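# Put the ball in the high post's cup and reseat the frame

## Task

Get the ball into the cup on top of the high post, and set the frame back in its proper place resting on its supports. Both must stay put without any robot holding them; at the end open the grippers and pull the arms away.

## Robot and tools

Robots: three identical i2rt Big YAM arms named arm1, arm2 and arm3. Each has six joints, a two-finger gripper and a wrist camera. Two fixed room cameras, cam_high and cam_low, also watch the scene. The hand reaches roughly 1.0 m out from the joint1 axis. With joints 1 and 6 at zero and the hand level and facing forward, the wrist camera rides on top of the hand, looking toward the fingertips.

Frame: one shared scene frame, origin on the floor, +z up, units metres. The hand point is the midpoint between the fingertips; the hand's z axis runs along the fingers and its y axis is the direction in which the fingers open and close. No foot pose is printed.

execute_actions(actions, cameras): actions is a list holding zero or one action. An action is an object keyed by robot name (arm1, arm2, arm3); each named robot takes a "joints" object. So there is one entry per arm, each with its own joint map. Every value is an absolute target, not an offset: joint1_rad to joint6_rad in radians, gripper_m in metres as fingertip spacing. Ranges (with the tolerance counted as reaching the target): joint1_rad -2.879..2.879 (±0.045), rotation about the foot, positive counter-clockwise seen from above, 0 means unfolding toward where the foot faces; joint2_rad 0..3.141 (±0.14), shoulder, 0 = upper arm pointing back about level, increasing lifts it up then forward; joint3_rad 0..3.019 (±0.09), elbow, 0 = folded, increasing opens; joint4_rad -1.692..1.57 (±0.055), hand pitch, positive tips fingers up; joint5_rad -1.57..1.57 (±0.03), sideways hand swing, positive toward the arm's right; joint6_rad -2.094..2.094 (±0.035), hand roll, positive clockwise viewed from behind the hand; gripper_m 0..0.093 (±0.003), about 50-62 N per pad or less. Any key or arm may be omitted, but an omitted joint can keep driving toward an earlier target. Example: {"arm1": {"joints": {"gripper_m": 0.05}}, "arm2": {"joints": {"joint1_rad": 0.3}}}. All motions in the action start at once and may finish at different moments; each joint moves at its own rate, so the hand can take a wide path. One action runs at most 15 s. An unknown key or a value outside its range rejects the whole call, and nothing moves. cameras lists wanted images from arm1_cam_wrist, arm2_cam_wrist, arm3_cam_wrist, cam_high, cam_low, or "all"; omitted/null means all, [] means none, a bad name rejects the call. An empty actions list just reports state and pictures; the "pictures" line gives image order.

wait(seconds): 0 to 10 s, commands nothing new; returns state and images like an empty action.

zoom_image(camera, region): enlarges part of that camera's most recent full image. region is [x0, y0, x1, y1] in pixels, origin top-left, at most 504x504. Images are 896x504.

finished_scene(scene): ends the numbered scene for good once the last command has been held; its result tells whether the goal was met and gives the next task. Replying with no tool call ends everything. If resuming from a summary, first send an empty execute_actions to learn the current scene and task.

Result lines: joint_status tells how each commanded motion of the last accepted action ended. off_target: stopped short and may still push. contact_stop or time_out: the joint gives up its target and holds where it stopped; but after time_out a joint may keep a target (its own, or one within 0.375, 0.375, 0.113, 0.225, 0.075, 0.3 rad for joints 1-6 of where it stands) and keep pushing, moving there on its own if freed. To relieve that push, command the joint to its reported position. "joint command not followed" (often with a cause: line) means a safety check blocked that arm's joint targets (gripper targets still run); blocked joints show not_followed, and the arm may retry them on each later action until valid targets are given or the path opens. Empty calls never print this line. on_its_own describes what was not commanded this call; its "held at" value is the held target, not the actual position. Very small changes from the current position may produce no motion. A joint carrying weight sags. If a call reports a stop, any later execute_actions, wait or finished_scene calls in the same reply are skipped.

Heat: holding loads or pushing warms motors, also while you think. MOTOR HOT appears at 85 °C; at 100 °C an OVER-TEMPERATURE FAULT drops that whole arm including its gripper until cool, and affected keys read limit_stop_at_motor_heat (resend the target; the gap alone does not prove contact). Some heat persists into the next scene.

Cameras: calibration is given per camera in OpenCV form (K, distortion D, T_world_to_cam from scene frame to camera frame, pos_world). Room cameras may differ by up to about 2.3 degrees and 9 mm; wrist camera poses come from reported joints and can be further off. Results list cameras whose numbers changed.

Timing: while you think, the robots keep holding the last command and the world keeps running.

Avoid: pressing two robots hard together (ends the run) or hitting them hard; the arm-to-arm check can react too late and ignores fingers, gripper bodies and wrist cameras. Arms do not stop on contact and can push forcefully. Do not drop, slam or knock objects, and never let anything leave the work area or reach the floor. Loose objects may occasionally be nudged by an outside push. Finish with grippers open and arms clear.

Each tool is called after "Emit:" in YAML: its name, and indented under it one key for each argument.

## Session

Emit:
execute_actions:
  actions: []

Scene clock: 0.00 s.
Motor temperatures (°C, as the motors report them): arm1=[24 24 26 22 23 24] | arm2=[25 26 23 23 25 24] | arm3=[23 23 26 24 22 23]
arm1.joint_positions: joint1_rad=-0.436 joint2_rad=+0.563 joint3_rad=+1.440 joint4_rad=-1.403 joint5_rad=-0.114 joint6_rad=+0.283 gripper_m=+0.094
arm1.joint_status: not commanded
arm1.hand: x=+1.2722 y=+0.0600 z=+1.3520 quat_wxyz=(-0.011, -0.818, +0.275, +0.506) (m; scene frame)
arm2.joint_positions: joint1_rad=+0.030 joint2_rad=+0.651 joint3_rad=+1.435 joint4_rad=-1.164 joint5_rad=+0.052 joint6_rad=+0.001 gripper_m=+0.094
arm2.joint_status: not commanded
arm2.hand: x=-0.5871 y=+1.0411 z=+1.3929 quat_wxyz=(-0.488, -0.399, -0.722, +0.285) (m; scene frame)
arm3.joint_positions: joint1_rad=+0.353 joint2_rad=+0.566 joint3_rad=+1.391 joint4_rad=-1.147 joint5_rad=+0.065 joint6_rad=-0.341 gripper_m=+0.095
arm3.joint_status: not commanded
arm3.hand: x=-0.6814 y=-1.0309 z=+1.3718 quat_wxyz=(-0.511, +0.618, -0.523, -0.288) (m; scene frame)
pictures: arm1_cam_wrist, arm2_cam_wrist, arm3_cam_wrist, cam_high, cam_low
camera_calibration (this result's frames):
arm1_cam_wrist: T_world_to_cam=[[0.436503, 0.848336, -0.299651, -0.1992], [0.760136, -0.525908, -0.381593, -0.411063], [-0.481308, -0.0612088, -0.874412, 1.91992], [0, 0, 0, 1]] pos_world=[1.32349, 0.0703227, 1.46225]
arm2_cam_wrist: T_world_to_cam=[[-0.858852, -0.511912, 0.0178814, 0.00160845], [-0.44008, 0.719573, -0.537164, -0.257431], [0.262114, -0.469213, -0.843288, 1.94153], [0, 0, 0, 1]] pos_world=[-0.620811, 1.09706, 1.49896]
arm3_cam_wrist: T_world_to_cam=[[0.939222, -0.0744213, 0.335147, 0.10284], [0.125101, -0.83491, -0.535981, -0.0369437], [0.319706, 0.545332, -0.774856, 1.96716], [0, 0, 0, 1]] pos_world=[-0.720881, -1.09595, 1.47]
Images, in order (width x height): arm1_cam_wrist 896x504, arm2_cam_wrist 896x504, arm3_cam_wrist 896x504, cam_high 896x504, cam_low 896x504.

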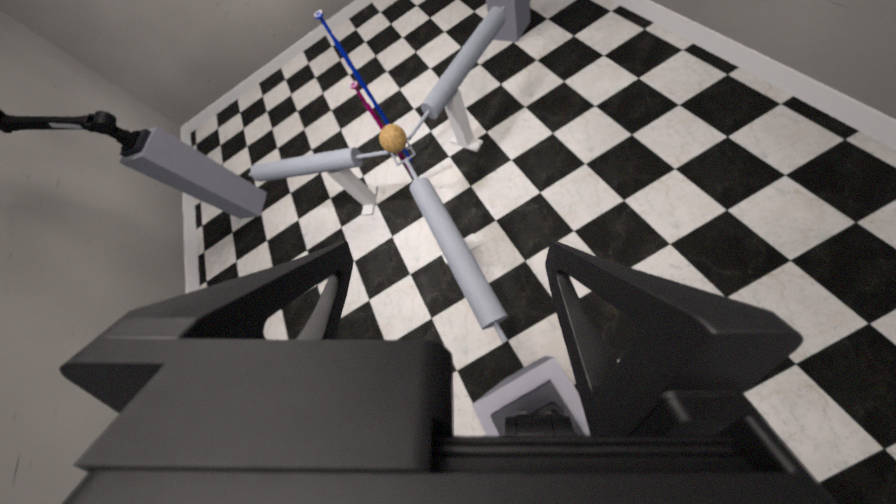

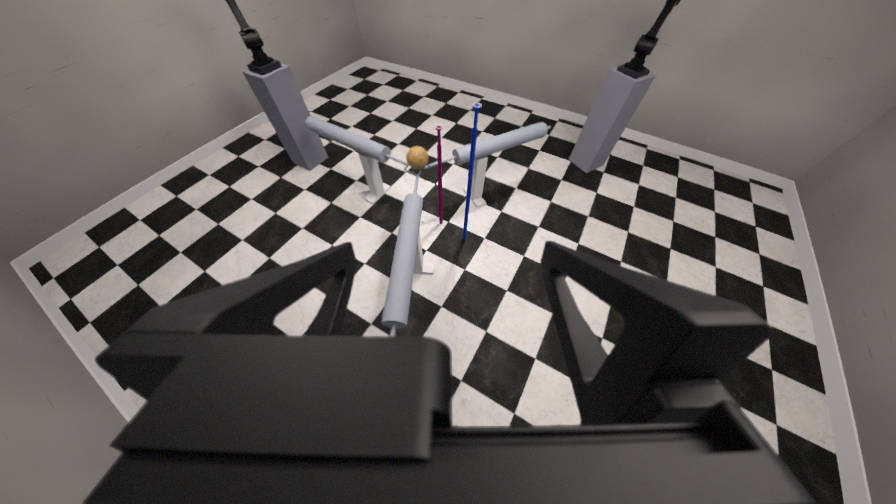

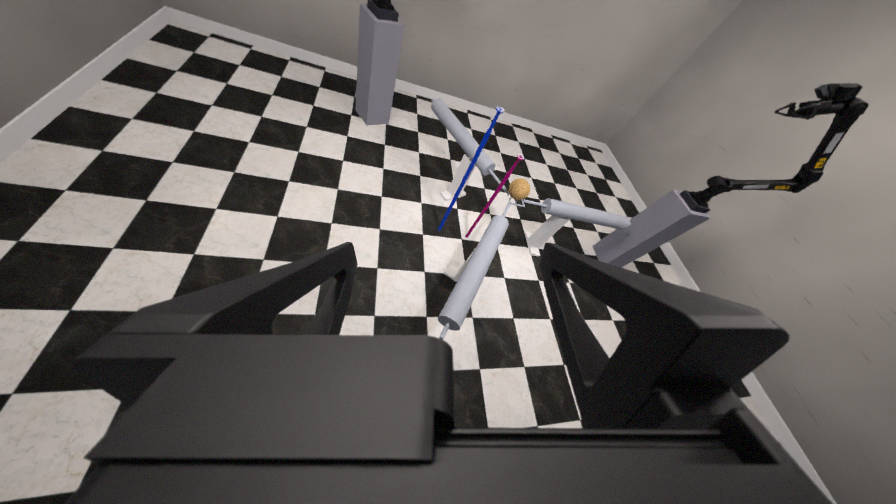

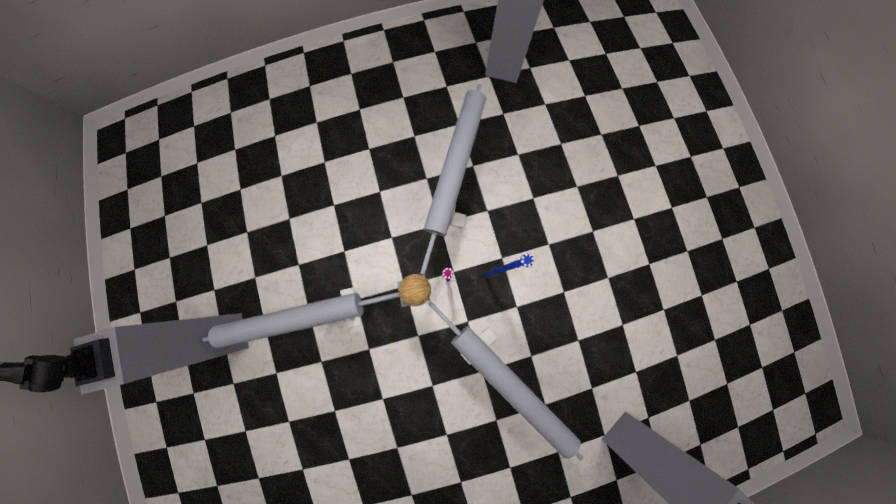

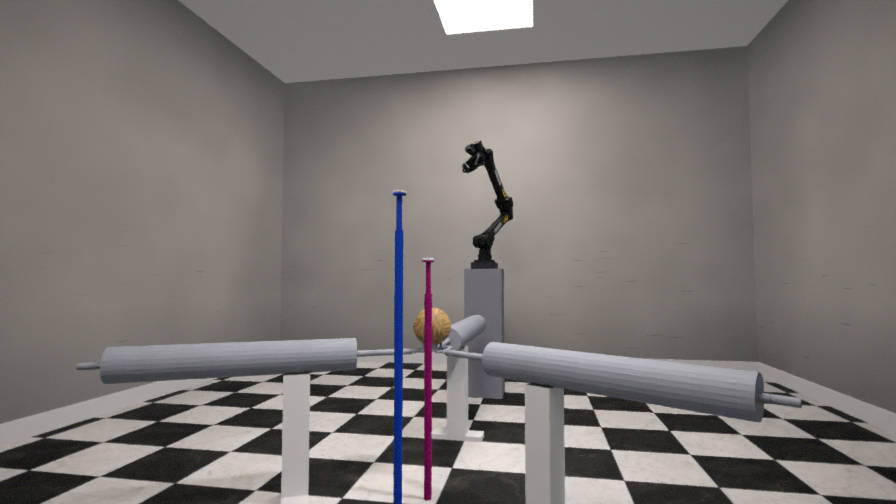

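Emit:
execute_actions:
  actions:
    - {"arm1":{"joints":{"joint1_rad":-0.072,"joint2_rad":2.27,"joint3_rad":0.492,"joint4_rad":0.32,"joint5_rad":0,"joint6_rad":-0.03}},"arm2":{"joints":{"joint1_rad":0.41,"joint2_rad":2.377,"joint3_rad":1.122,"joint4_rad":-0.14,"joint5_rad":0,"joint6_rad":0.47}},"arm3":{"joints":{"joint1_rad":-0.218,"joint2_rad":2.39,"joint3_rad":1.36,"joint4_rad":-0.41,"joint5_rad":0,"joint6_rad":-0.11}}}
  cameras: ["arm1_cam_wrist","arm2_cam_wrist","arm3_cam_wrist"]

Scene clock: 21.37 s.
Motor temperatures (°C, as the motors report them): arm1=[24 24 29 22 23 24] | arm2=[25 26 26 23 25 24] | arm3=[23 24 29 24 21 23]
arm1.joint_positions: joint1_rad=-0.075 joint2_rad=+2.264 joint3_rad=+0.493 joint4_rad=+0.301 joint5_rad=-0.001 joint6_rad=-0.015 gripper_m=+0.094
arm1.joint_status: all done
arm1.hand: x=+1.1830 y=+0.0206 z=+0.5510 quat_wxyz=(+0.005, -0.998, +0.028, +0.056) (m; scene frame)
arm2.joint_positions: joint1_rad=+0.405 joint2_rad=+2.383 joint3_rad=+1.121 joint4_rad=-0.158 joint5_rad=+0.001 joint6_rad=+0.461 gripper_m=+0.094
arm2.joint_status: all done
arm2.hand: x=-0.3158 y=+0.9720 z=+0.5357 quat_wxyz=(-0.078, -0.504, -0.860, +0.010) (m; scene frame)
arm3.joint_positions: joint1_rad=-0.218 joint2_rad=+2.386 joint3_rad=+1.356 joint4_rad=-0.422 joint5_rad=+0.000 joint6_rad=-0.124 gripper_m=+0.095
arm3.joint_status: all done
arm3.hand: x=-0.3613 y=-0.8175 z=+0.5457 quat_wxyz=(-0.053, +0.478, -0.876, -0.025) (m; scene frame)
pictures: arm1_cam_wrist, arm2_cam_wrist, arm3_cam_wrist
camera_calibration (this result's frames):
arm1_cam_wrist: T_world_to_cam=[[0.0582412, 0.998298, 0.00301165, -0.089226], [0.87064, -0.0522691, 0.489136, -1.28992], [0.488461, -0.0258658, -0.872202, 0.0250404], [0, 0, 0, 1]] pos_world=[1.11602, 0.022299, 0.653053]
arm2_cam_wrist: T_world_to_cam=[[-0.873637, -0.48324, -0.0568936, 0.222117], [-0.450671, 0.759536, 0.469042, -1.13001], [-0.183447, 0.435413, -0.881342, 0.115542], [0, 0, 0, 1]] pos_world=[-0.294016, 0.915308, 0.644489]
arm3_cam_wrist: T_world_to_cam=[[0.842134, -0.539126, 0.0124266, -0.143951], [-0.475055, -0.730753, 0.490228, -1.03327], [-0.255214, -0.418741, -0.871506, 0.165207], [0, 0, 0, 1]] pos_world=[-0.327472, -0.763496, 0.652307]
Images, in order (width x height): arm1_cam_wrist 896x504, arm2_cam_wrist 896x504, arm3_cam_wrist 896x504.

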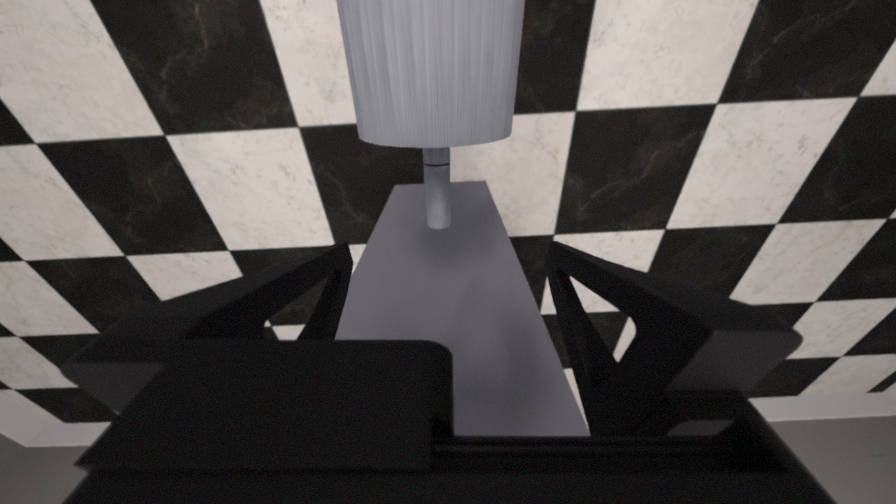

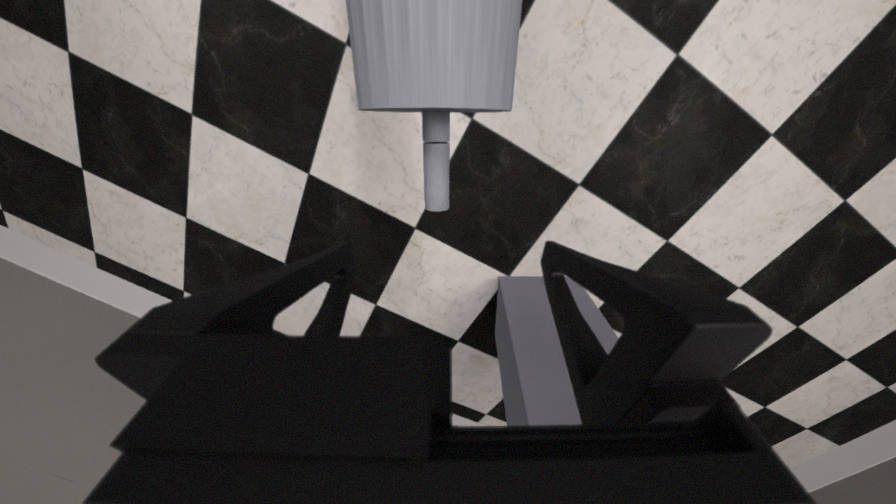

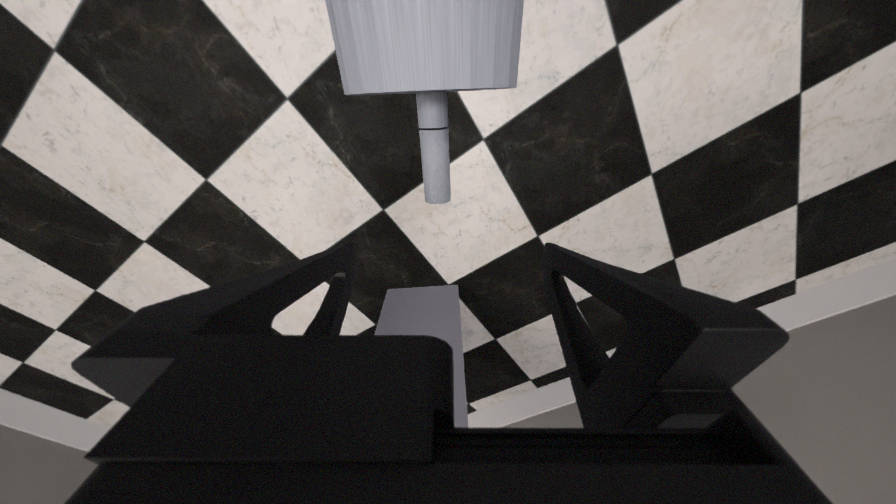

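Emit:
execute_actions:
  actions:
    - {"arm1":{"joints":{"joint1_rad":-0.02,"joint2_rad":2.5,"joint3_rad":0.6,"joint4_rad":0.43,"joint6_rad":0.01}},"arm2":{"joints":{"joint1_rad":0.42,"joint2_rad":2.54,"joint3_rad":1.25,"joint4_rad":-0.11}},"arm3":{"joints":{"joint1_rad":-0.19,"joint2_rad":2.55,"joint3_rad":1.49,"joint4_rad":-0.37,"joint6_rad":-0.09}}}
  cameras: []

Emit:
execute_actions:
  actions:
    - {"arm1":{"joints":{"joint2_rad":2.712,"joint3_rad":0.724,"joint4_rad":0.535}},"arm2":{"joints":{"joint2_rad":2.685,"joint3_rad":1.345,"joint4_rad":-0.055}},"arm3":{"joints":{"joint2_rad":2.71,"joint3_rad":1.59,"joint4_rad":-0.32}}}
  cameras: ["arm1_cam_wrist","arm2_cam_wrist","arm3_cam_wrist","cam_low"]

Scene clock: 32.33 s.
Motor temperatures (°C, as the motors report them): arm1=[24 25 27 22 23 24] | arm2=[25 27 25 23 25 24] | arm3=[23 25 28 24 21 23]
arm1.joint_positions: joint1_rad=-0.025 joint2_rad=+2.504 joint3_rad=+0.608 joint4_rad=+0.417 joint5_rad=-0.001 joint6_rad=-0.005 gripper_m=+0.094
arm1.joint_status: all done
arm1.hand: x=+1.1803 y=+0.0079 z=+0.4859 quat_wxyz=(+0.003, -0.999, +0.008, +0.051) (m; scene frame)
arm2.joint_positions: joint1_rad=+0.405 joint2_rad=+2.541 joint3_rad=+1.241 joint4_rad=-0.121 joint5_rad=+0.001 joint6_rad=+0.461 gripper_m=+0.094
arm2.joint_status: all done
arm2.hand: x=-0.3034 y=+0.9629 z=+0.4783 quat_wxyz=(-0.077, -0.505, -0.860, +0.010) (m; scene frame)
arm3.joint_positions: joint1_rad=-0.203 joint2_rad=+2.538 joint3_rad=+1.473 joint4_rad=-0.377 joint5_rad=+0.000 joint6_rad=-0.104 gripper_m=+0.095
arm3.joint_status: all done
arm3.hand: x=-0.3560 y=-0.7972 z=+0.4883 quat_wxyz=(-0.058, +0.476, -0.877, -0.028) (m; scene frame)
pictures: none
No camera images: the call's "cameras" was empty. Leave "cameras" out to get every camera's image.

Scene clock: 33.57 s.
Motor temperatures (°C, as the motors report them): arm1=[24 25 27 22 23 24] | arm2=[25 27 25 23 25 24] | arm3=[23 25 28 24 21 23]
arm1.joint_positions: joint1_rad=-0.025 joint2_rad=+2.716 joint3_rad=+0.723 joint4_rad=+0.518 joint5_rad=+0.003 joint6_rad=+0.004 gripper_m=+0.094
arm1.joint_status: all done
arm1.hand: x=+1.1847 y=+0.0090 z=+0.4233 quat_wxyz=(+0.005, -0.999, +0.013, +0.053) (m; scene frame)
arm2.joint_positions: joint1_rad=+0.405 joint2_rad=+2.685 joint3_rad=+1.340 joint4_rad=-0.066 joint5_rad=+0.001 joint6_rad=+0.461 gripper_m=+0.094
arm2.joint_status: all done
arm2.hand: x=-0.2990 y=+0.9594 z=+0.4226 quat_wxyz=(-0.083, -0.504, -0.860, +0.010) (m; scene frame)
arm3.joint_positions: joint1_rad=-0.203 joint2_rad=+2.701 joint3_rad=+1.579 joint4_rad=-0.326 joint5_rad=-0.001 joint6_rad=-0.104 gripper_m=+0.095
arm3.joint_status: all done
arm3.hand: x=-0.3562 y=-0.7963 z=+0.4191 quat_wxyz=(-0.055, +0.476, -0.877, -0.028) (m; scene frame)
pictures: arm1_cam_wrist, arm2_cam_wrist, arm3_cam_wrist, cam_low
camera_calibration (this result's frames):
arm1_cam_wrist: T_world_to_cam=[[0.0285307, 0.999575, 0.00596132, -0.0434514], [0.868492, -0.0277409, 0.494927, -1.2297], [0.494882, -0.00894327, -0.868914, -0.0966307], [0, 0, 0, 1]] pos_world=[1.11705, 0.00845578, 0.524907]
arm2_cam_wrist: T_world_to_cam=[[-0.873314, -0.483295, -0.0612162, 0.226199], [-0.454122, 0.762156, 0.461402, -1.06015], [-0.176337, 0.430748, -0.885077, 0.0326276], [0, 0, 0, 1]] pos_world=[-0.278142, 0.903267, 0.53188]
arm3_cam_wrist: T_world_to_cam=[[0.838931, -0.544149, 0.00977558, -0.139321], [-0.479663, -0.730786, 0.48567, -0.953022], [-0.257133, -0.412133, -0.874087, 0.0707004], [0, 0, 0, 1]] pos_world=[-0.322069, -0.743128, 0.526014]
Images, in order (width x height): arm1_cam_wrist 896x504, arm2_cam_wrist 896x504, arm3_cam_wrist 896x504, cam_low 896x504.

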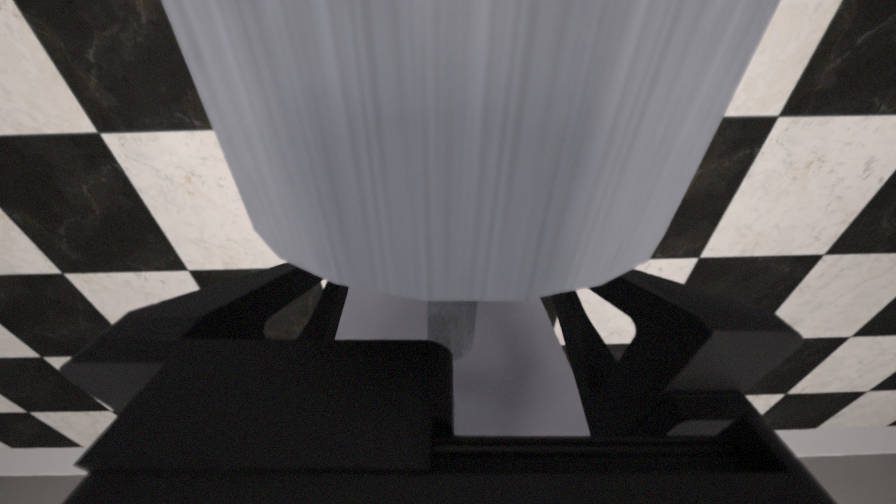

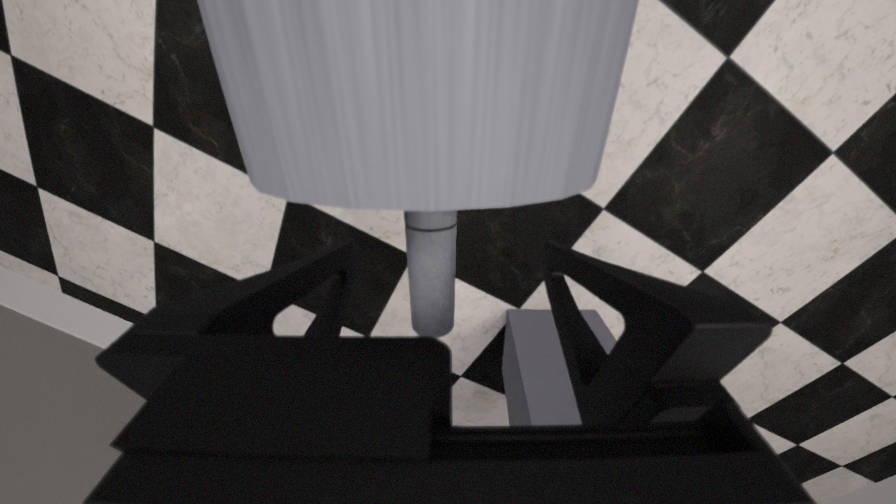

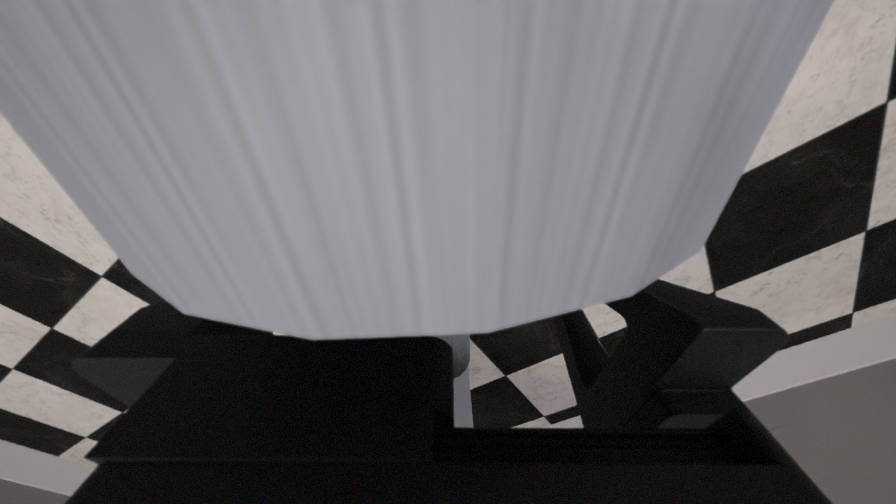

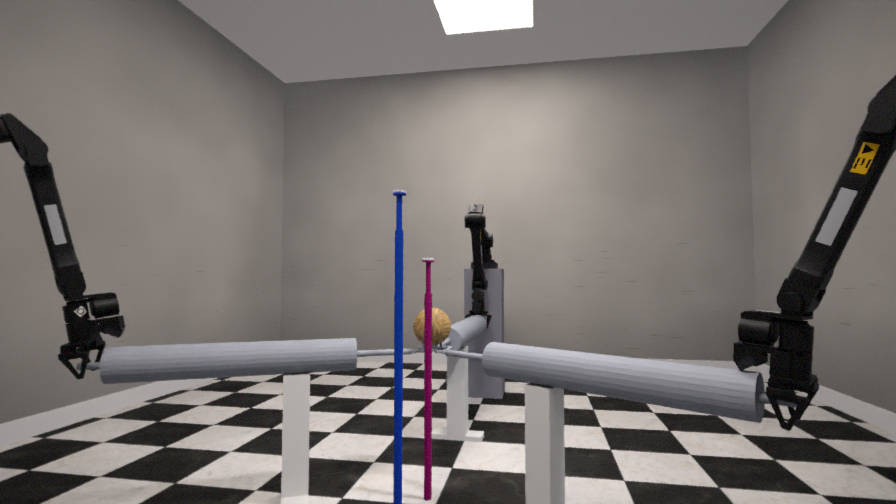

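Emit:
execute_actions:
  actions:
    - {"arm1":{"joints":{"joint4_rad":0.48}},"arm2":{"joints":{"joint1_rad":0.44,"joint2_rad":2.715}},"arm3":{"joints":{"joint2_rad":2.645,"joint3_rad":1.49,"joint4_rad":-0.27}}}
  cameras: ["arm3_cam_wrist","arm2_cam_wrist"]

Emit:
execute_actions:
  actions:
    - {"arm1":{"joints":{"gripper_m":0}},"arm2":{"joints":{"gripper_m":0}},"arm3":{"joints":{"gripper_m":0}}}

Scene clock: 40.13 s.
Motor temperatures (°C, as the motors report them): arm1=[24 25 27 22 23 24] | arm2=[25 27 25 23 25 24] | arm3=[23 26 28 24 21 23]
arm1.joint_positions: joint1_rad=-0.025 joint2_rad=+2.716 joint3_rad=+0.723 joint4_rad=+0.496 joint5_rad=+0.003 joint6_rad=+0.004 gripper_m=+0.094
arm1.joint_status: all done
arm1.hand: x=+1.1901 y=+0.0089 z=+0.4228 quat_wxyz=(+0.005, -0.999, +0.013, +0.042) (m; scene frame)
arm2.joint_positions: joint1_rad=+0.429 joint2_rad=+2.697 joint3_rad=+1.340 joint4_rad=-0.066 joint5_rad=+0.001 joint6_rad=+0.461 gripper_m=+0.094
arm2.joint_status: all done
arm2.hand: x=-0.2975 y=+0.9729 z=+0.4165 quat_wxyz=(-0.077, -0.494, -0.866, +0.009) (m; scene frame)
arm3.joint_positions: joint1_rad=-0.203 joint2_rad=+2.673 joint3_rad=+1.494 joint4_rad=-0.284 joint5_rad=-0.001 joint6_rad=-0.104 gripper_m=+0.095
arm3.joint_status: all done
arm3.hand: x=-0.3727 y=-0.8168 z=+0.4204 quat_wxyz=(-0.048, +0.476, -0.878, -0.025) (m; scene frame)
pictures: arm2_cam_wrist, arm3_cam_wrist
camera_calibration (this result's frames):
arm2_cam_wrist: T_world_to_cam=[[-0.862304, -0.503336, -0.0555348, 0.254117], [-0.467058, 0.748152, 0.471303, -1.06125], [-0.195676, 0.432344, -0.880221, 0.012326], [0, 0, 0, 1]] pos_world=[-0.274125, 0.91655, 0.52513]
arm3_cam_wrist: T_world_to_cam=[[0.839076, -0.543952, 0.00821234, -0.13571], [-0.474976, -0.725148, 0.498556, -0.975653], [-0.265236, -0.422227, -0.866819, 0.0448856], [0, 0, 0, 1]] pos_world=[-0.337635, -0.762361, 0.52644]
Images, in order (width x height): arm2_cam_wrist 896x504, arm3_cam_wrist 896x504.

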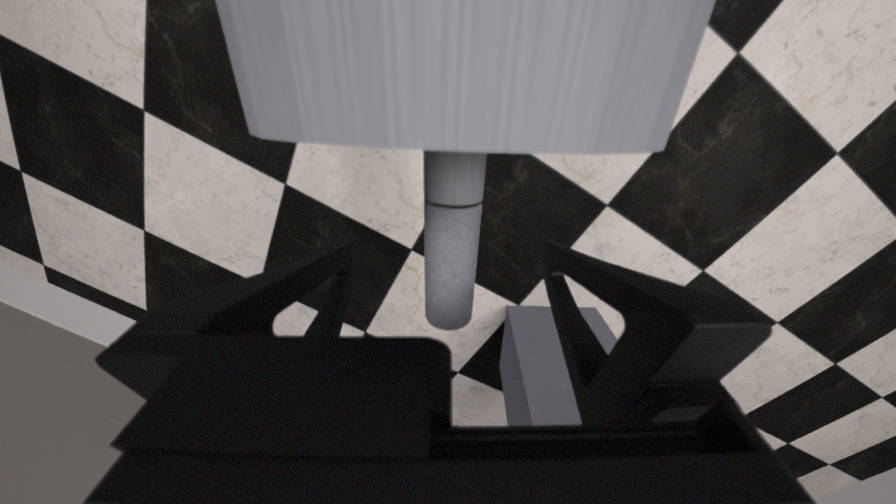

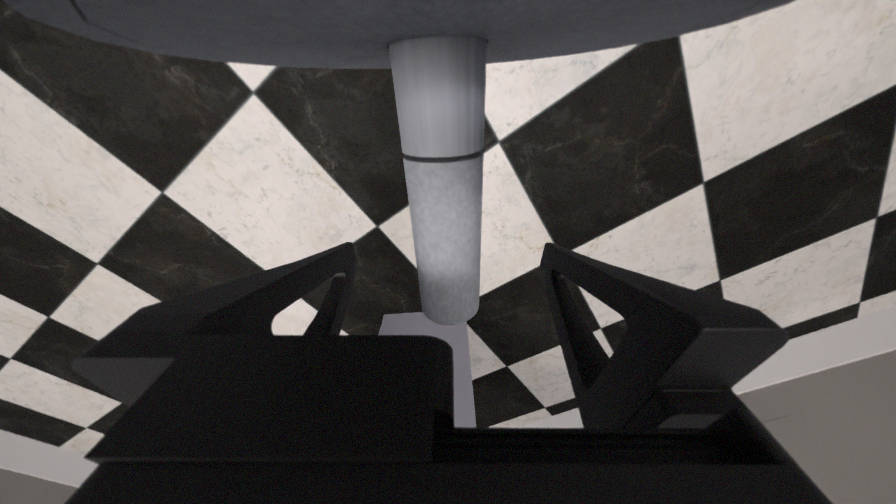

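Scene clock: 40.87 s.
Motor temperatures (°C, as the motors report them): arm1=[24 25 27 22 23 24] | arm2=[25 28 25 23 25 24] | arm3=[23 26 28 24 21 23]
arm1.joint_positions: joint1_rad=-0.025 joint2_rad=+2.716 joint3_rad=+0.723 joint4_rad=+0.496 joint5_rad=+0.005 joint6_rad=+0.018 gripper_m=+0.017
arm1.joint_status: gripper_m off_target (ended at +0.017, target +0.000)
arm1.hand: x=+1.1902 y=+0.0091 z=+0.4228 quat_wxyz=(+0.006, -0.999, +0.020, +0.042) (m; scene frame)
arm2.joint_positions: joint1_rad=+0.429 joint2_rad=+2.698 joint3_rad=+1.340 joint4_rad=-0.065 joint5_rad=+0.001 joint6_rad=+0.473 gripper_m=+0.017
arm2.joint_status: gripper_m off_target (ended at +0.017, target +0.000)
arm2.hand: x=-0.2976 y=+0.9729 z=+0.4163 quat_wxyz=(-0.077, -0.500, -0.863, +0.009) (m; scene frame)
arm3.joint_positions: joint1_rad=-0.203 joint2_rad=+2.673 joint3_rad=+1.494 joint4_rad=-0.284 joint5_rad=-0.001 joint6_rad=-0.104 gripper_m=+0.016
arm3.joint_status: gripper_m off_target (ended at +0.016, target +0.000)
arm3.hand: x=-0.3728 y=-0.8166 z=+0.4204 quat_wxyz=(-0.048, +0.476, -0.878, -0.025) (m; scene frame)
pictures: arm1_cam_wrist, arm2_cam_wrist, arm3_cam_wrist, cam_high, cam_low
camera_calibration (this result's frames):
arm1_cam_wrist: T_world_to_cam=[[0.0423435, 0.999082, 0.00649042, -0.060412], [0.856933, -0.0396574, 0.5139, -1.22831], [0.513685, -0.0161985, -0.857826, -0.126755], [0, 0, 0, 1]] pos_world=[1.12025, 0.00959178, 0.522886]
arm2_cam_wrist: T_world_to_cam=[[-0.86829, -0.492781, -0.0569188, 0.242528], [-0.458389, 0.753196, 0.471779, -1.06375], [-0.189613, 0.435732, -0.879878, 0.0105158], [0, 0, 0, 1]] pos_world=[-0.275032, 0.916141, 0.524911]
arm3_cam_wrist: T_world_to_cam=[[0.83928, -0.543637, 0.00825266, -0.13519], [-0.474821, -0.725477, 0.498225, -0.975631], [-0.264866, -0.422068, -0.867009, 0.0453019], [0, 0, 0, 1]] pos_world=[-0.337789, -0.762171, 0.526476]
Images, in order (width x height): arm1_cam_wrist 896x504, arm2_cam_wrist 896x504, arm3_cam_wrist 896x504, cam_high 896x504, cam_low 896x504.

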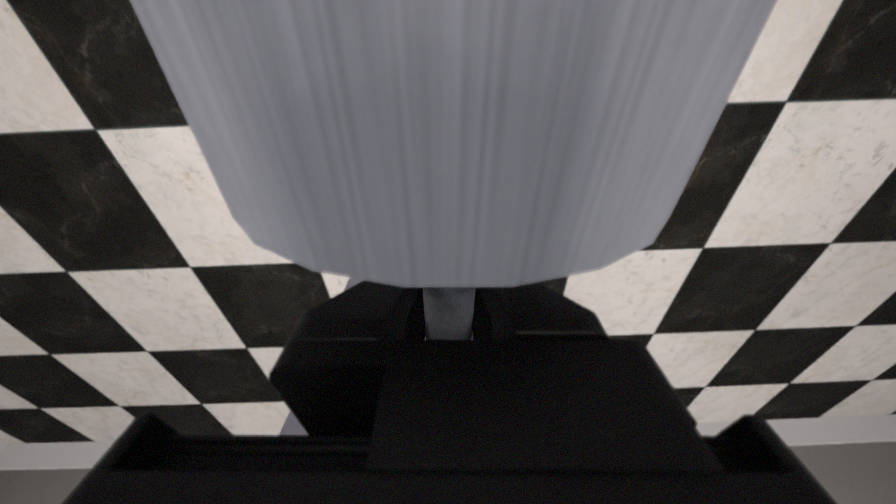

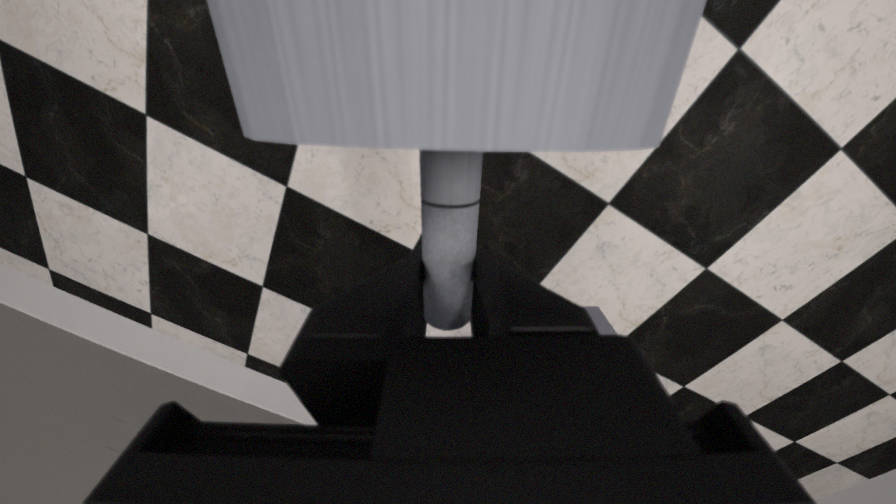

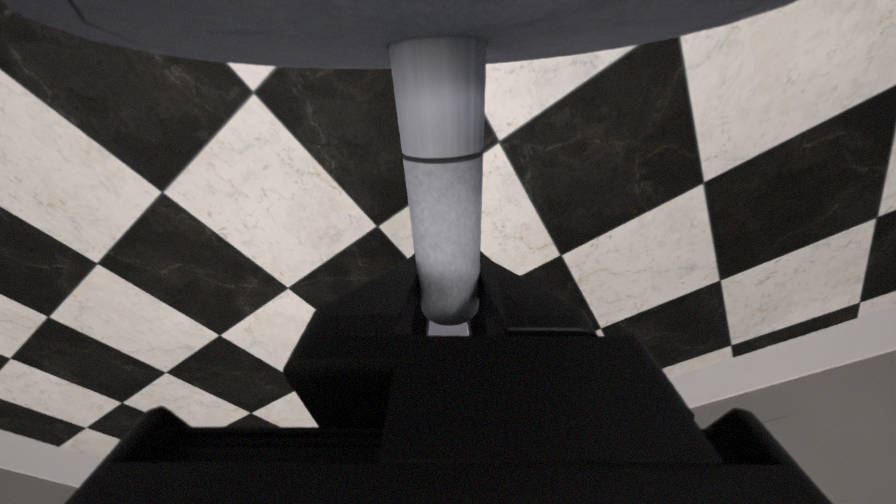

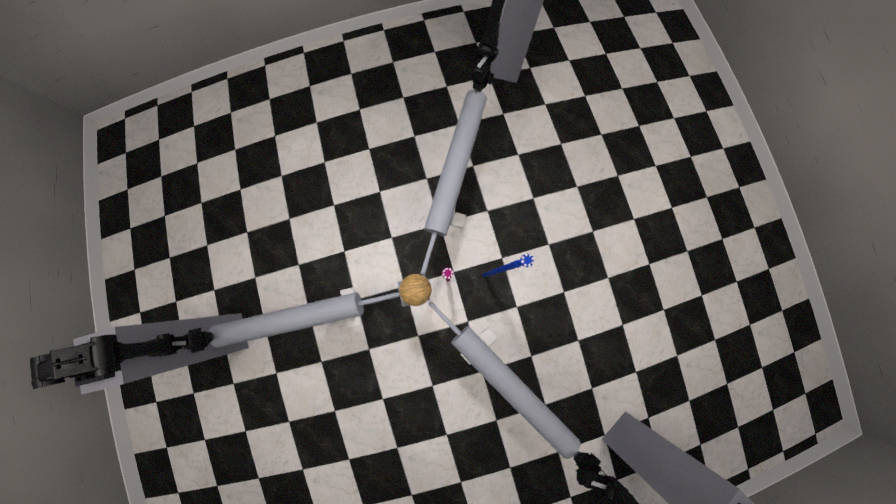

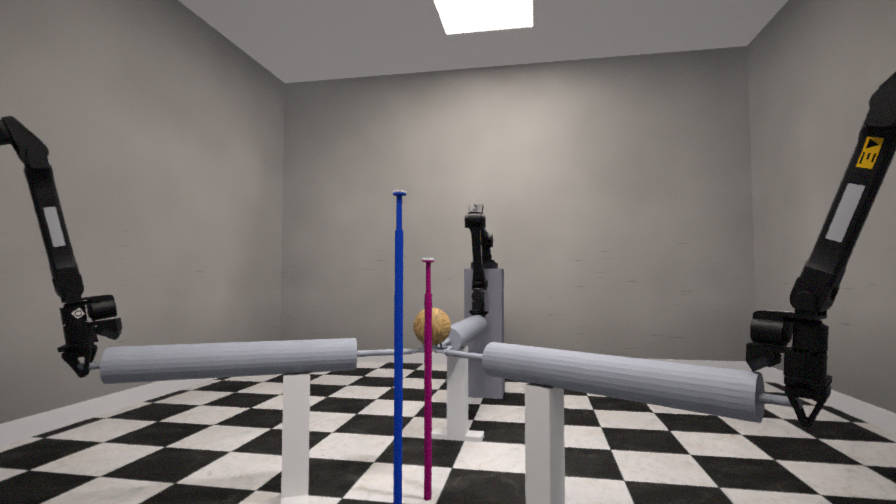

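Emit:
execute_actions:
  actions:
    - {"arm3":{"joints":{"gripper_m":0.03,"joint4_rad":-0.22}}}
  cameras: []

Emit:
execute_actions:
  actions:
    - {"arm3":{"joints":{"gripper_m":0}}}
  cameras: ["arm3_cam_wrist"]

Emit:
execute_actions:
  actions:
    - {"arm1":{"joints":{"joint1_rad":-0.025,"joint2_rad":2.374,"joint3_rad":0.52,"joint4_rad":0.351}},"arm2":{"joints":{"joint1_rad":0.429,"joint2_rad":2.435,"joint3_rad":1.184,"joint4_rad":-0.165}},"arm3":{"joints":{"joint1_rad":-0.203,"joint2_rad":2.41,"joint3_rad":1.36,"joint4_rad":-0.335}}}
  cameras: ["cam_low"]

Emit:
execute_actions:
  actions:
    - {"arm1":{"joints":{"joint2_rad":2.05,"joint3_rad":0.425,"joint4_rad":0.13}},"arm2":{"joints":{"joint2_rad":2.245,"joint3_rad":1.115,"joint4_rad":-0.29}},"arm3":{"joints":{"joint2_rad":2.24,"joint3_rad":1.31,"joint4_rad":-0.455}}}
  cameras: []

Emit:
execute_actions:
  actions:
    - {"arm1":{"joints":{"joint2_rad":1.70,"joint3_rad":0.39,"joint4_rad":-0.185}},"arm2":{"joints":{"joint2_rad":2.06,"joint3_rad":1.076,"joint4_rad":-0.429}},"arm3":{"joints":{"joint2_rad":2.08,"joint3_rad":1.29,"joint4_rad":-0.586}}}
  cameras: []

Emit:
execute_actions:
  actions:
    - {"arm1":{"joints":{"joint2_rad":1.38,"joint3_rad":0.435,"joint4_rad":-0.54}},"arm2":{"joints":{"joint2_rad":1.9,"joint3_rad":1.105,"joint4_rad":-0.6}},"arm3":{"joints":{"joint2_rad":1.95,"joint3_rad":1.345,"joint4_rad":-0.745}}}
  cameras: []

Emit:
execute_actions:
  actions:
    - {"arm1":{"joints":{"joint2_rad":1.15,"joint3_rad":0.54,"joint4_rad":-0.86}},"arm2":{"joints":{"joint2_rad":1.76,"joint3_rad":1.16,"joint4_rad":-0.785}},"arm3":{"joints":{"joint2_rad":1.84,"joint3_rad":1.42,"joint4_rad":-0.917}}}
  cameras: []

Emit:
execute_actions:
  actions:
    - {"arm1":{"joints":{"joint2_rad":0.965,"joint3_rad":0.82,"joint4_rad":-1.305}},"arm2":{"joints":{"joint2_rad":1.6,"joint3_rad":1.345,"joint4_rad":-1.11}},"arm3":{"joints":{"joint2_rad":1.725,"joint3_rad":1.635,"joint4_rad":-1.236}}}
  cameras: ["cam_low","cam_high"]

Scene clock: 63.83 s.
Motor temperatures (°C, as the motors report them): arm1=[24 25 27 22 23 24] | arm2=[25 28 24 23 25 24] | arm3=[23 27 27 24 21 23]
arm1.joint_positions: joint1_rad=-0.025 joint2_rad=+2.716 joint3_rad=+0.723 joint4_rad=+0.496 joint5_rad=+0.005 joint6_rad=+0.018 gripper_m=+0.017
arm1.joint_status: not commanded
arm1.hand: x=+1.1902 y=+0.0091 z=+0.4228 quat_wxyz=(+0.006, -0.999, +0.020, +0.042) (m; scene frame)
arm2.joint_positions: joint1_rad=+0.429 joint2_rad=+2.698 joint3_rad=+1.340 joint4_rad=-0.065 joint5_rad=+0.001 joint6_rad=+0.473 gripper_m=+0.017
arm2.joint_status: not commanded
arm2.hand: x=-0.2976 y=+0.9729 z=+0.4163 quat_wxyz=(-0.077, -0.500, -0.863, +0.009) (m; scene frame)
arm3.joint_positions: joint1_rad=-0.203 joint2_rad=+2.671 joint3_rad=+1.492 joint4_rad=-0.234 joint5_rad=-0.001 joint6_rad=-0.103 gripper_m=+0.030
arm3.joint_status: all done
arm3.hand: x=-0.3655 y=-0.8076 z=+0.4227 quat_wxyz=(-0.071, +0.475, -0.876, -0.034) (m; scene frame)
pictures: none
No camera images: the call's "cameras" was empty. Leave "cameras" out to get every camera's image.

Scene clock: 64.37 s.
Motor temperatures (°C, as the motors report them): arm1=[24 25 27 22 23 24] | arm2=[25 28 24 23 25 24] | arm3=[23 27 27 24 21 23]
arm1.joint_positions: joint1_rad=-0.025 joint2_rad=+2.716 joint3_rad=+0.723 joint4_rad=+0.495 joint5_rad=+0.005 joint6_rad=+0.018 gripper_m=+0.017
arm1.joint_status: not commanded
arm1.hand: x=+1.1902 y=+0.0092 z=+0.4228 quat_wxyz=(+0.006, -0.999, +0.020, +0.042) (m; scene frame)
arm2.joint_positions: joint1_rad=+0.429 joint2_rad=+2.698 joint3_rad=+1.340 joint4_rad=-0.065 joint5_rad=+0.002 joint6_rad=+0.474 gripper_m=+0.017
arm2.joint_status: not commanded
arm2.hand: x=-0.2977 y=+0.9728 z=+0.4163 quat_wxyz=(-0.077, -0.500, -0.863, +0.009) (m; scene frame)
arm3.joint_positions: joint1_rad=-0.201 joint2_rad=+2.671 joint3_rad=+1.492 joint4_rad=-0.234 joint5_rad=-0.003 joint6_rad=-0.103 gripper_m=+0.016
arm3.joint_status: gripper_m off_target (ended at +0.016, target +0.000)
arm3.hand: x=-0.3665 y=-0.8066 z=+0.4227 quat_wxyz=(-0.071, +0.476, -0.876, -0.035) (m; scene frame)
pictures: arm3_cam_wrist
camera_calibration (this result's frames):
arm3_cam_wrist: T_world_to_cam=[[0.839719, -0.542892, 0.0118903, -0.135885], [-0.488089, -0.744994, 0.454702, -0.968723], [-0.237995, -0.387625, -0.890565, 0.100743], [0, 0, 0, 1]] pos_world=[-0.334742, -0.756413, 0.531814]
Images, in order (width x height): arm3_cam_wrist 896x504.

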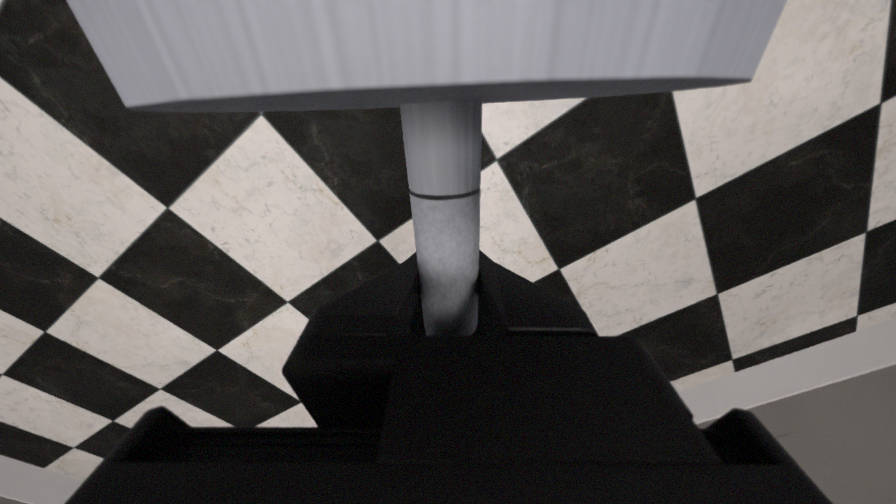

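Scene clock: 65.43 s.
Motor temperatures (°C, as the motors report them): arm1=[24 25 27 22 23 24] | arm2=[25 28 24 23 25 24] | arm3=[23 27 27 24 21 23]
arm1.joint_positions: joint1_rad=-0.025 joint2_rad=+2.396 joint3_rad=+0.536 joint4_rad=+0.366 joint5_rad=+0.003 joint6_rad=+0.018 gripper_m=+0.017
arm1.joint_status: all done
arm1.hand: x=+1.1910 y=+0.0083 z=+0.5176 quat_wxyz=(+0.005, -0.999, +0.020, +0.044) (m; scene frame)
arm2.joint_positions: joint1_rad=+0.425 joint2_rad=+2.448 joint3_rad=+1.189 joint4_rad=-0.153 joint5_rad=+0.002 joint6_rad=+0.472 gripper_m=+0.017
arm2.joint_status: all done
arm2.hand: x=-0.2967 y=+0.9709 z=+0.5152 quat_wxyz=(-0.082, -0.500, -0.862, +0.010) (m; scene frame)
arm3.joint_positions: joint1_rad=-0.199 joint2_rad=+2.448 joint3_rad=+1.361 joint4_rad=-0.328 joint5_rad=+0.000 joint6_rad=-0.102 gripper_m=+0.016
arm3.joint_status: all done
arm3.hand: x=-0.3682 y=-0.8087 z=+0.5161 quat_wxyz=(-0.070, +0.476, -0.876, -0.034) (m; scene frame)
pictures: cam_low
Images, in order (width x height): cam_low 896x504.

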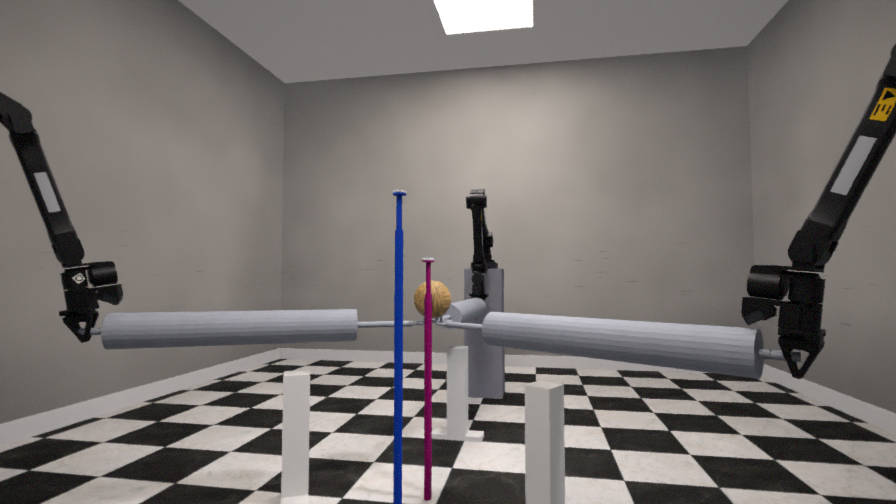

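Scene clock: 66.40 s.
Motor temperatures (°C, as the motors report them): arm1=[24 25 27 22 23 24] | arm2=[25 28 24 23 25 24] | arm3=[23 27 27 24 21 23]
arm1.joint_positions: joint1_rad=-0.025 joint2_rad=+2.071 joint3_rad=+0.434 joint4_rad=+0.147 joint5_rad=+0.004 joint6_rad=+0.018 gripper_m=+0.017
arm1.joint_status: all done
arm1.hand: x=+1.1908 y=+0.0080 z=+0.5953 quat_wxyz=(+0.005, -0.999, +0.020, +0.045) (m; scene frame)
arm2.joint_positions: joint1_rad=+0.424 joint2_rad=+2.257 joint3_rad=+1.121 joint4_rad=-0.277 joint5_rad=+0.001 joint6_rad=+0.471 gripper_m=+0.017
arm2.joint_status: all done
arm2.hand: x=-0.2959 y=+0.9708 z=+0.5922 quat_wxyz=(-0.081, -0.501, -0.862, +0.009) (m; scene frame)
arm3.joint_positions: joint1_rad=-0.197 joint2_rad=+2.281 joint3_rad=+1.306 joint4_rad=-0.451 joint5_rad=-0.001 joint6_rad=-0.102 gripper_m=+0.016
arm3.joint_status: all done
arm3.hand: x=-0.3702 y=-0.8098 z=+0.5905 quat_wxyz=(-0.065, +0.477, -0.876, -0.032) (m; scene frame)
pictures: none
No camera images: the call's "cameras" was empty. Leave "cameras" out to get every camera's image.

Scene clock: 67.40 s.
Motor temperatures (°C, as the motors report them): arm1=[24 25 27 22 23 24] | arm2=[25 28 24 23 25 24] | arm3=[23 27 27 24 21 23]
arm1.joint_positions: joint1_rad=-0.025 joint2_rad=+1.719 joint3_rad=+0.393 joint4_rad=-0.163 joint5_rad=+0.008 joint6_rad=+0.018 gripper_m=+0.017
arm1.joint_status: all done
arm1.hand: x=+1.1910 y=+0.0081 z=+0.6709 quat_wxyz=(+0.007, -0.999, +0.020, +0.046) (m; scene frame)
arm2.joint_positions: joint1_rad=+0.422 joint2_rad=+2.072 joint3_rad=+1.085 joint4_rad=-0.415 joint5_rad=-0.001 joint6_rad=+0.471 gripper_m=+0.017
arm2.joint_status: all done
arm2.hand: x=-0.2951 y=+0.9702 z=+0.6700 quat_wxyz=(-0.087, -0.501, -0.861, +0.009) (m; scene frame)
arm3.joint_positions: joint1_rad=-0.196 joint2_rad=+2.120 joint3_rad=+1.282 joint4_rad=-0.587 joint5_rad=-0.004 joint6_rad=-0.102 gripper_m=+0.016
arm3.joint_status: all done
arm3.hand: x=-0.3715 y=-0.8106 z=+0.6674 quat_wxyz=(-0.065, +0.478, -0.875, -0.033) (m; scene frame)
pictures: none
No camera images: the call's "cameras" was empty. Leave "cameras" out to get every camera's image.

Scene clock: 68.43 s.
Motor temperatures (°C, as the motors report them): arm1=[24 25 27 22 23 24] | arm2=[25 28 24 23 25 24] | arm3=[23 27 27 24 21 23]
arm1.joint_positions: joint1_rad=-0.025 joint2_rad=+1.394 joint3_rad=+0.422 joint4_rad=-0.506 joint5_rad=+0.009 joint6_rad=+0.018 gripper_m=+0.017
arm1.joint_status: all done
arm1.hand: x=+1.1893 y=+0.0078 z=+0.7465 quat_wxyz=(+0.008, -0.998, +0.020, +0.052) (m; scene frame)
arm2.joint_positions: joint1_rad=+0.416 joint2_rad=+1.907 joint3_rad=+1.086 joint4_rad=-0.572 joint5_rad=-0.001 joint6_rad=+0.469 gripper_m=+0.017
arm2.joint_status: all done
arm2.hand: x=-0.2975 y=+0.9690 z=+0.7449 quat_wxyz=(-0.091, -0.502, -0.860, +0.009) (m; scene frame)
arm3.joint_positions: joint1_rad=-0.192 joint2_rad=+1.983 joint3_rad=+1.289 joint4_rad=-0.736 joint5_rad=-0.004 joint6_rad=-0.101 gripper_m=+0.016
arm3.joint_status: all done
arm3.hand: x=-0.3756 y=-0.8131 z=+0.7392 quat_wxyz=(-0.062, +0.479, -0.875, -0.033) (m; scene frame)
pictures: none
No camera images: the call's "cameras" was empty. Leave "cameras" out to get every camera's image.

Scene clock: 69.50 s.
Motor temperatures (°C, as the motors report them): arm1=[24 25 27 22 23 24] | arm2=[25 28 24 23 25 24] | arm3=[23 27 28 24 21 23]
arm1.joint_positions: joint1_rad=-0.027 joint2_rad=+1.163 joint3_rad=+0.505 joint4_rad=-0.821 joint5_rad=+0.013 joint6_rad=+0.018 gripper_m=+0.017
arm1.joint_status: all done
arm1.hand: x=+1.1919 y=+0.0085 z=+0.8181 quat_wxyz=(+0.010, -0.998, +0.021, +0.051) (m; scene frame)
arm2.joint_positions: joint1_rad=+0.418 joint2_rad=+1.775 joint3_rad=+1.135 joint4_rad=-0.746 joint5_rad=+0.000 joint6_rad=+0.469 gripper_m=+0.017
arm2.joint_status: all done
arm2.hand: x=-0.2950 y=+0.9691 z=+0.8189 quat_wxyz=(-0.095, -0.501, -0.860, +0.010) (m; scene frame)
arm3.joint_positions: joint1_rad=-0.191 joint2_rad=+1.879 joint3_rad=+1.350 joint4_rad=-0.911 joint5_rad=-0.005 joint6_rad=-0.100 gripper_m=+0.016
arm3.joint_status: all done
arm3.hand: x=-0.3762 y=-0.8137 z=+0.8108 quat_wxyz=(-0.057, +0.479, -0.875, -0.031) (m; scene frame)
pictures: none
No camera images: the call's "cameras" was empty. Leave "cameras" out to get every camera's image.

Scene clock: 71.77 s.
Motor temperatures (°C, as the motors report them): arm1=[24 25 29 22 23 24] | arm2=[25 28 25 23 25 24] | arm3=[23 27 30 24 22 23]
arm1.joint_positions: joint1_rad=-0.031 joint2_rad=+0.973 joint3_rad=+0.751 joint4_rad=-1.273 joint5_rad=+0.018 joint6_rad=+0.016 gripper_m=+0.017
arm1.joint_status: all done
arm1.hand: x=+1.1955 y=+0.0096 z=+0.9441 quat_wxyz=(+0.012, -0.999, +0.022, +0.044) (m; scene frame)
arm2.joint_positions: joint1_rad=+0.418 joint2_rad=+1.630 joint3_rad=+1.308 joint4_rad=-1.066 joint5_rad=+0.005 joint6_rad=+0.469 gripper_m=+0.017
arm2.joint_status: all done
arm2.hand: x=-0.2939 y=+0.9686 z=+0.9427 quat_wxyz=(-0.093, -0.502, -0.860, +0.012) (m; scene frame)
arm3.joint_positions: joint1_rad=-0.190 joint2_rad=+1.750 joint3_rad=+1.543 joint4_rad=-1.247 joint5_rad=-0.012 joint6_rad=-0.100 gripper_m=+0.016
arm3.joint_status: joint3_rad time_out (moved +0.194 of +0.285); the others done
arm3.on_its_own: joint3_rad reads +1.543 and still pushes toward +1.635 since a time_out
arm3.hand: x=-0.3795 y=-0.8167 z=+0.9451 quat_wxyz=(-0.050, +0.480, -0.875, -0.031) (m; scene frame)
pictures: cam_high, cam_low
Images, in order (width x height): cam_high 896x504, cam_low 896x504.

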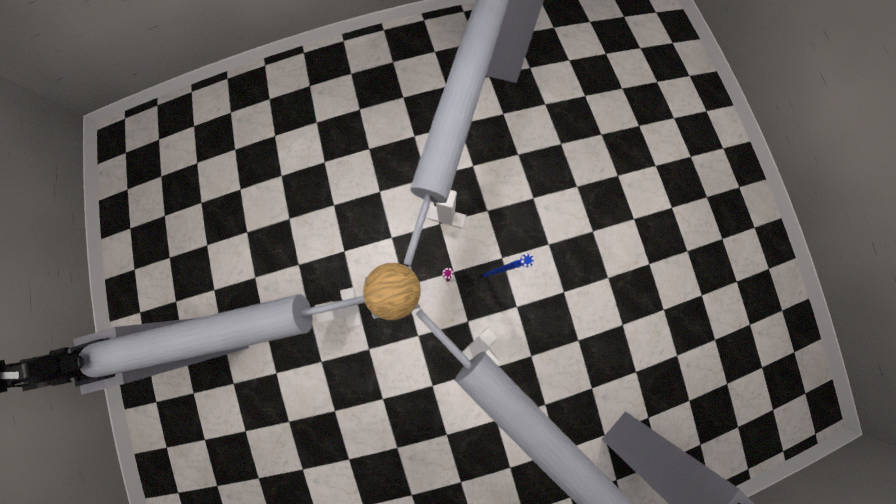

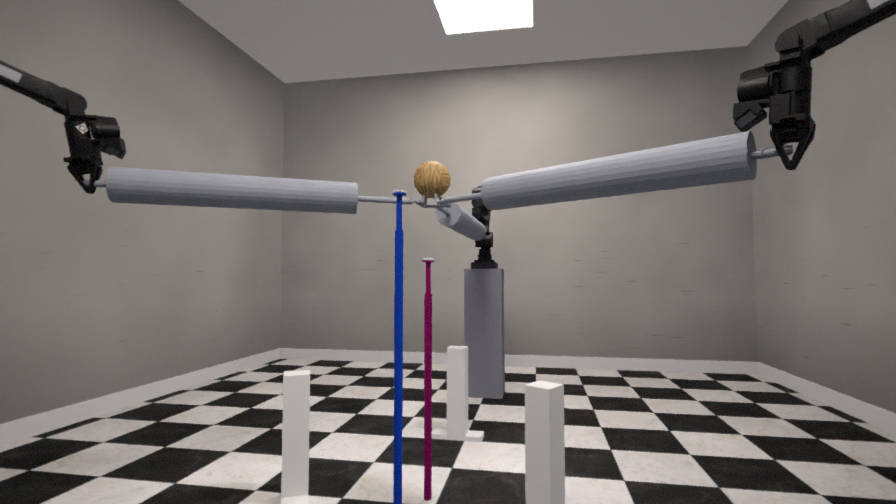

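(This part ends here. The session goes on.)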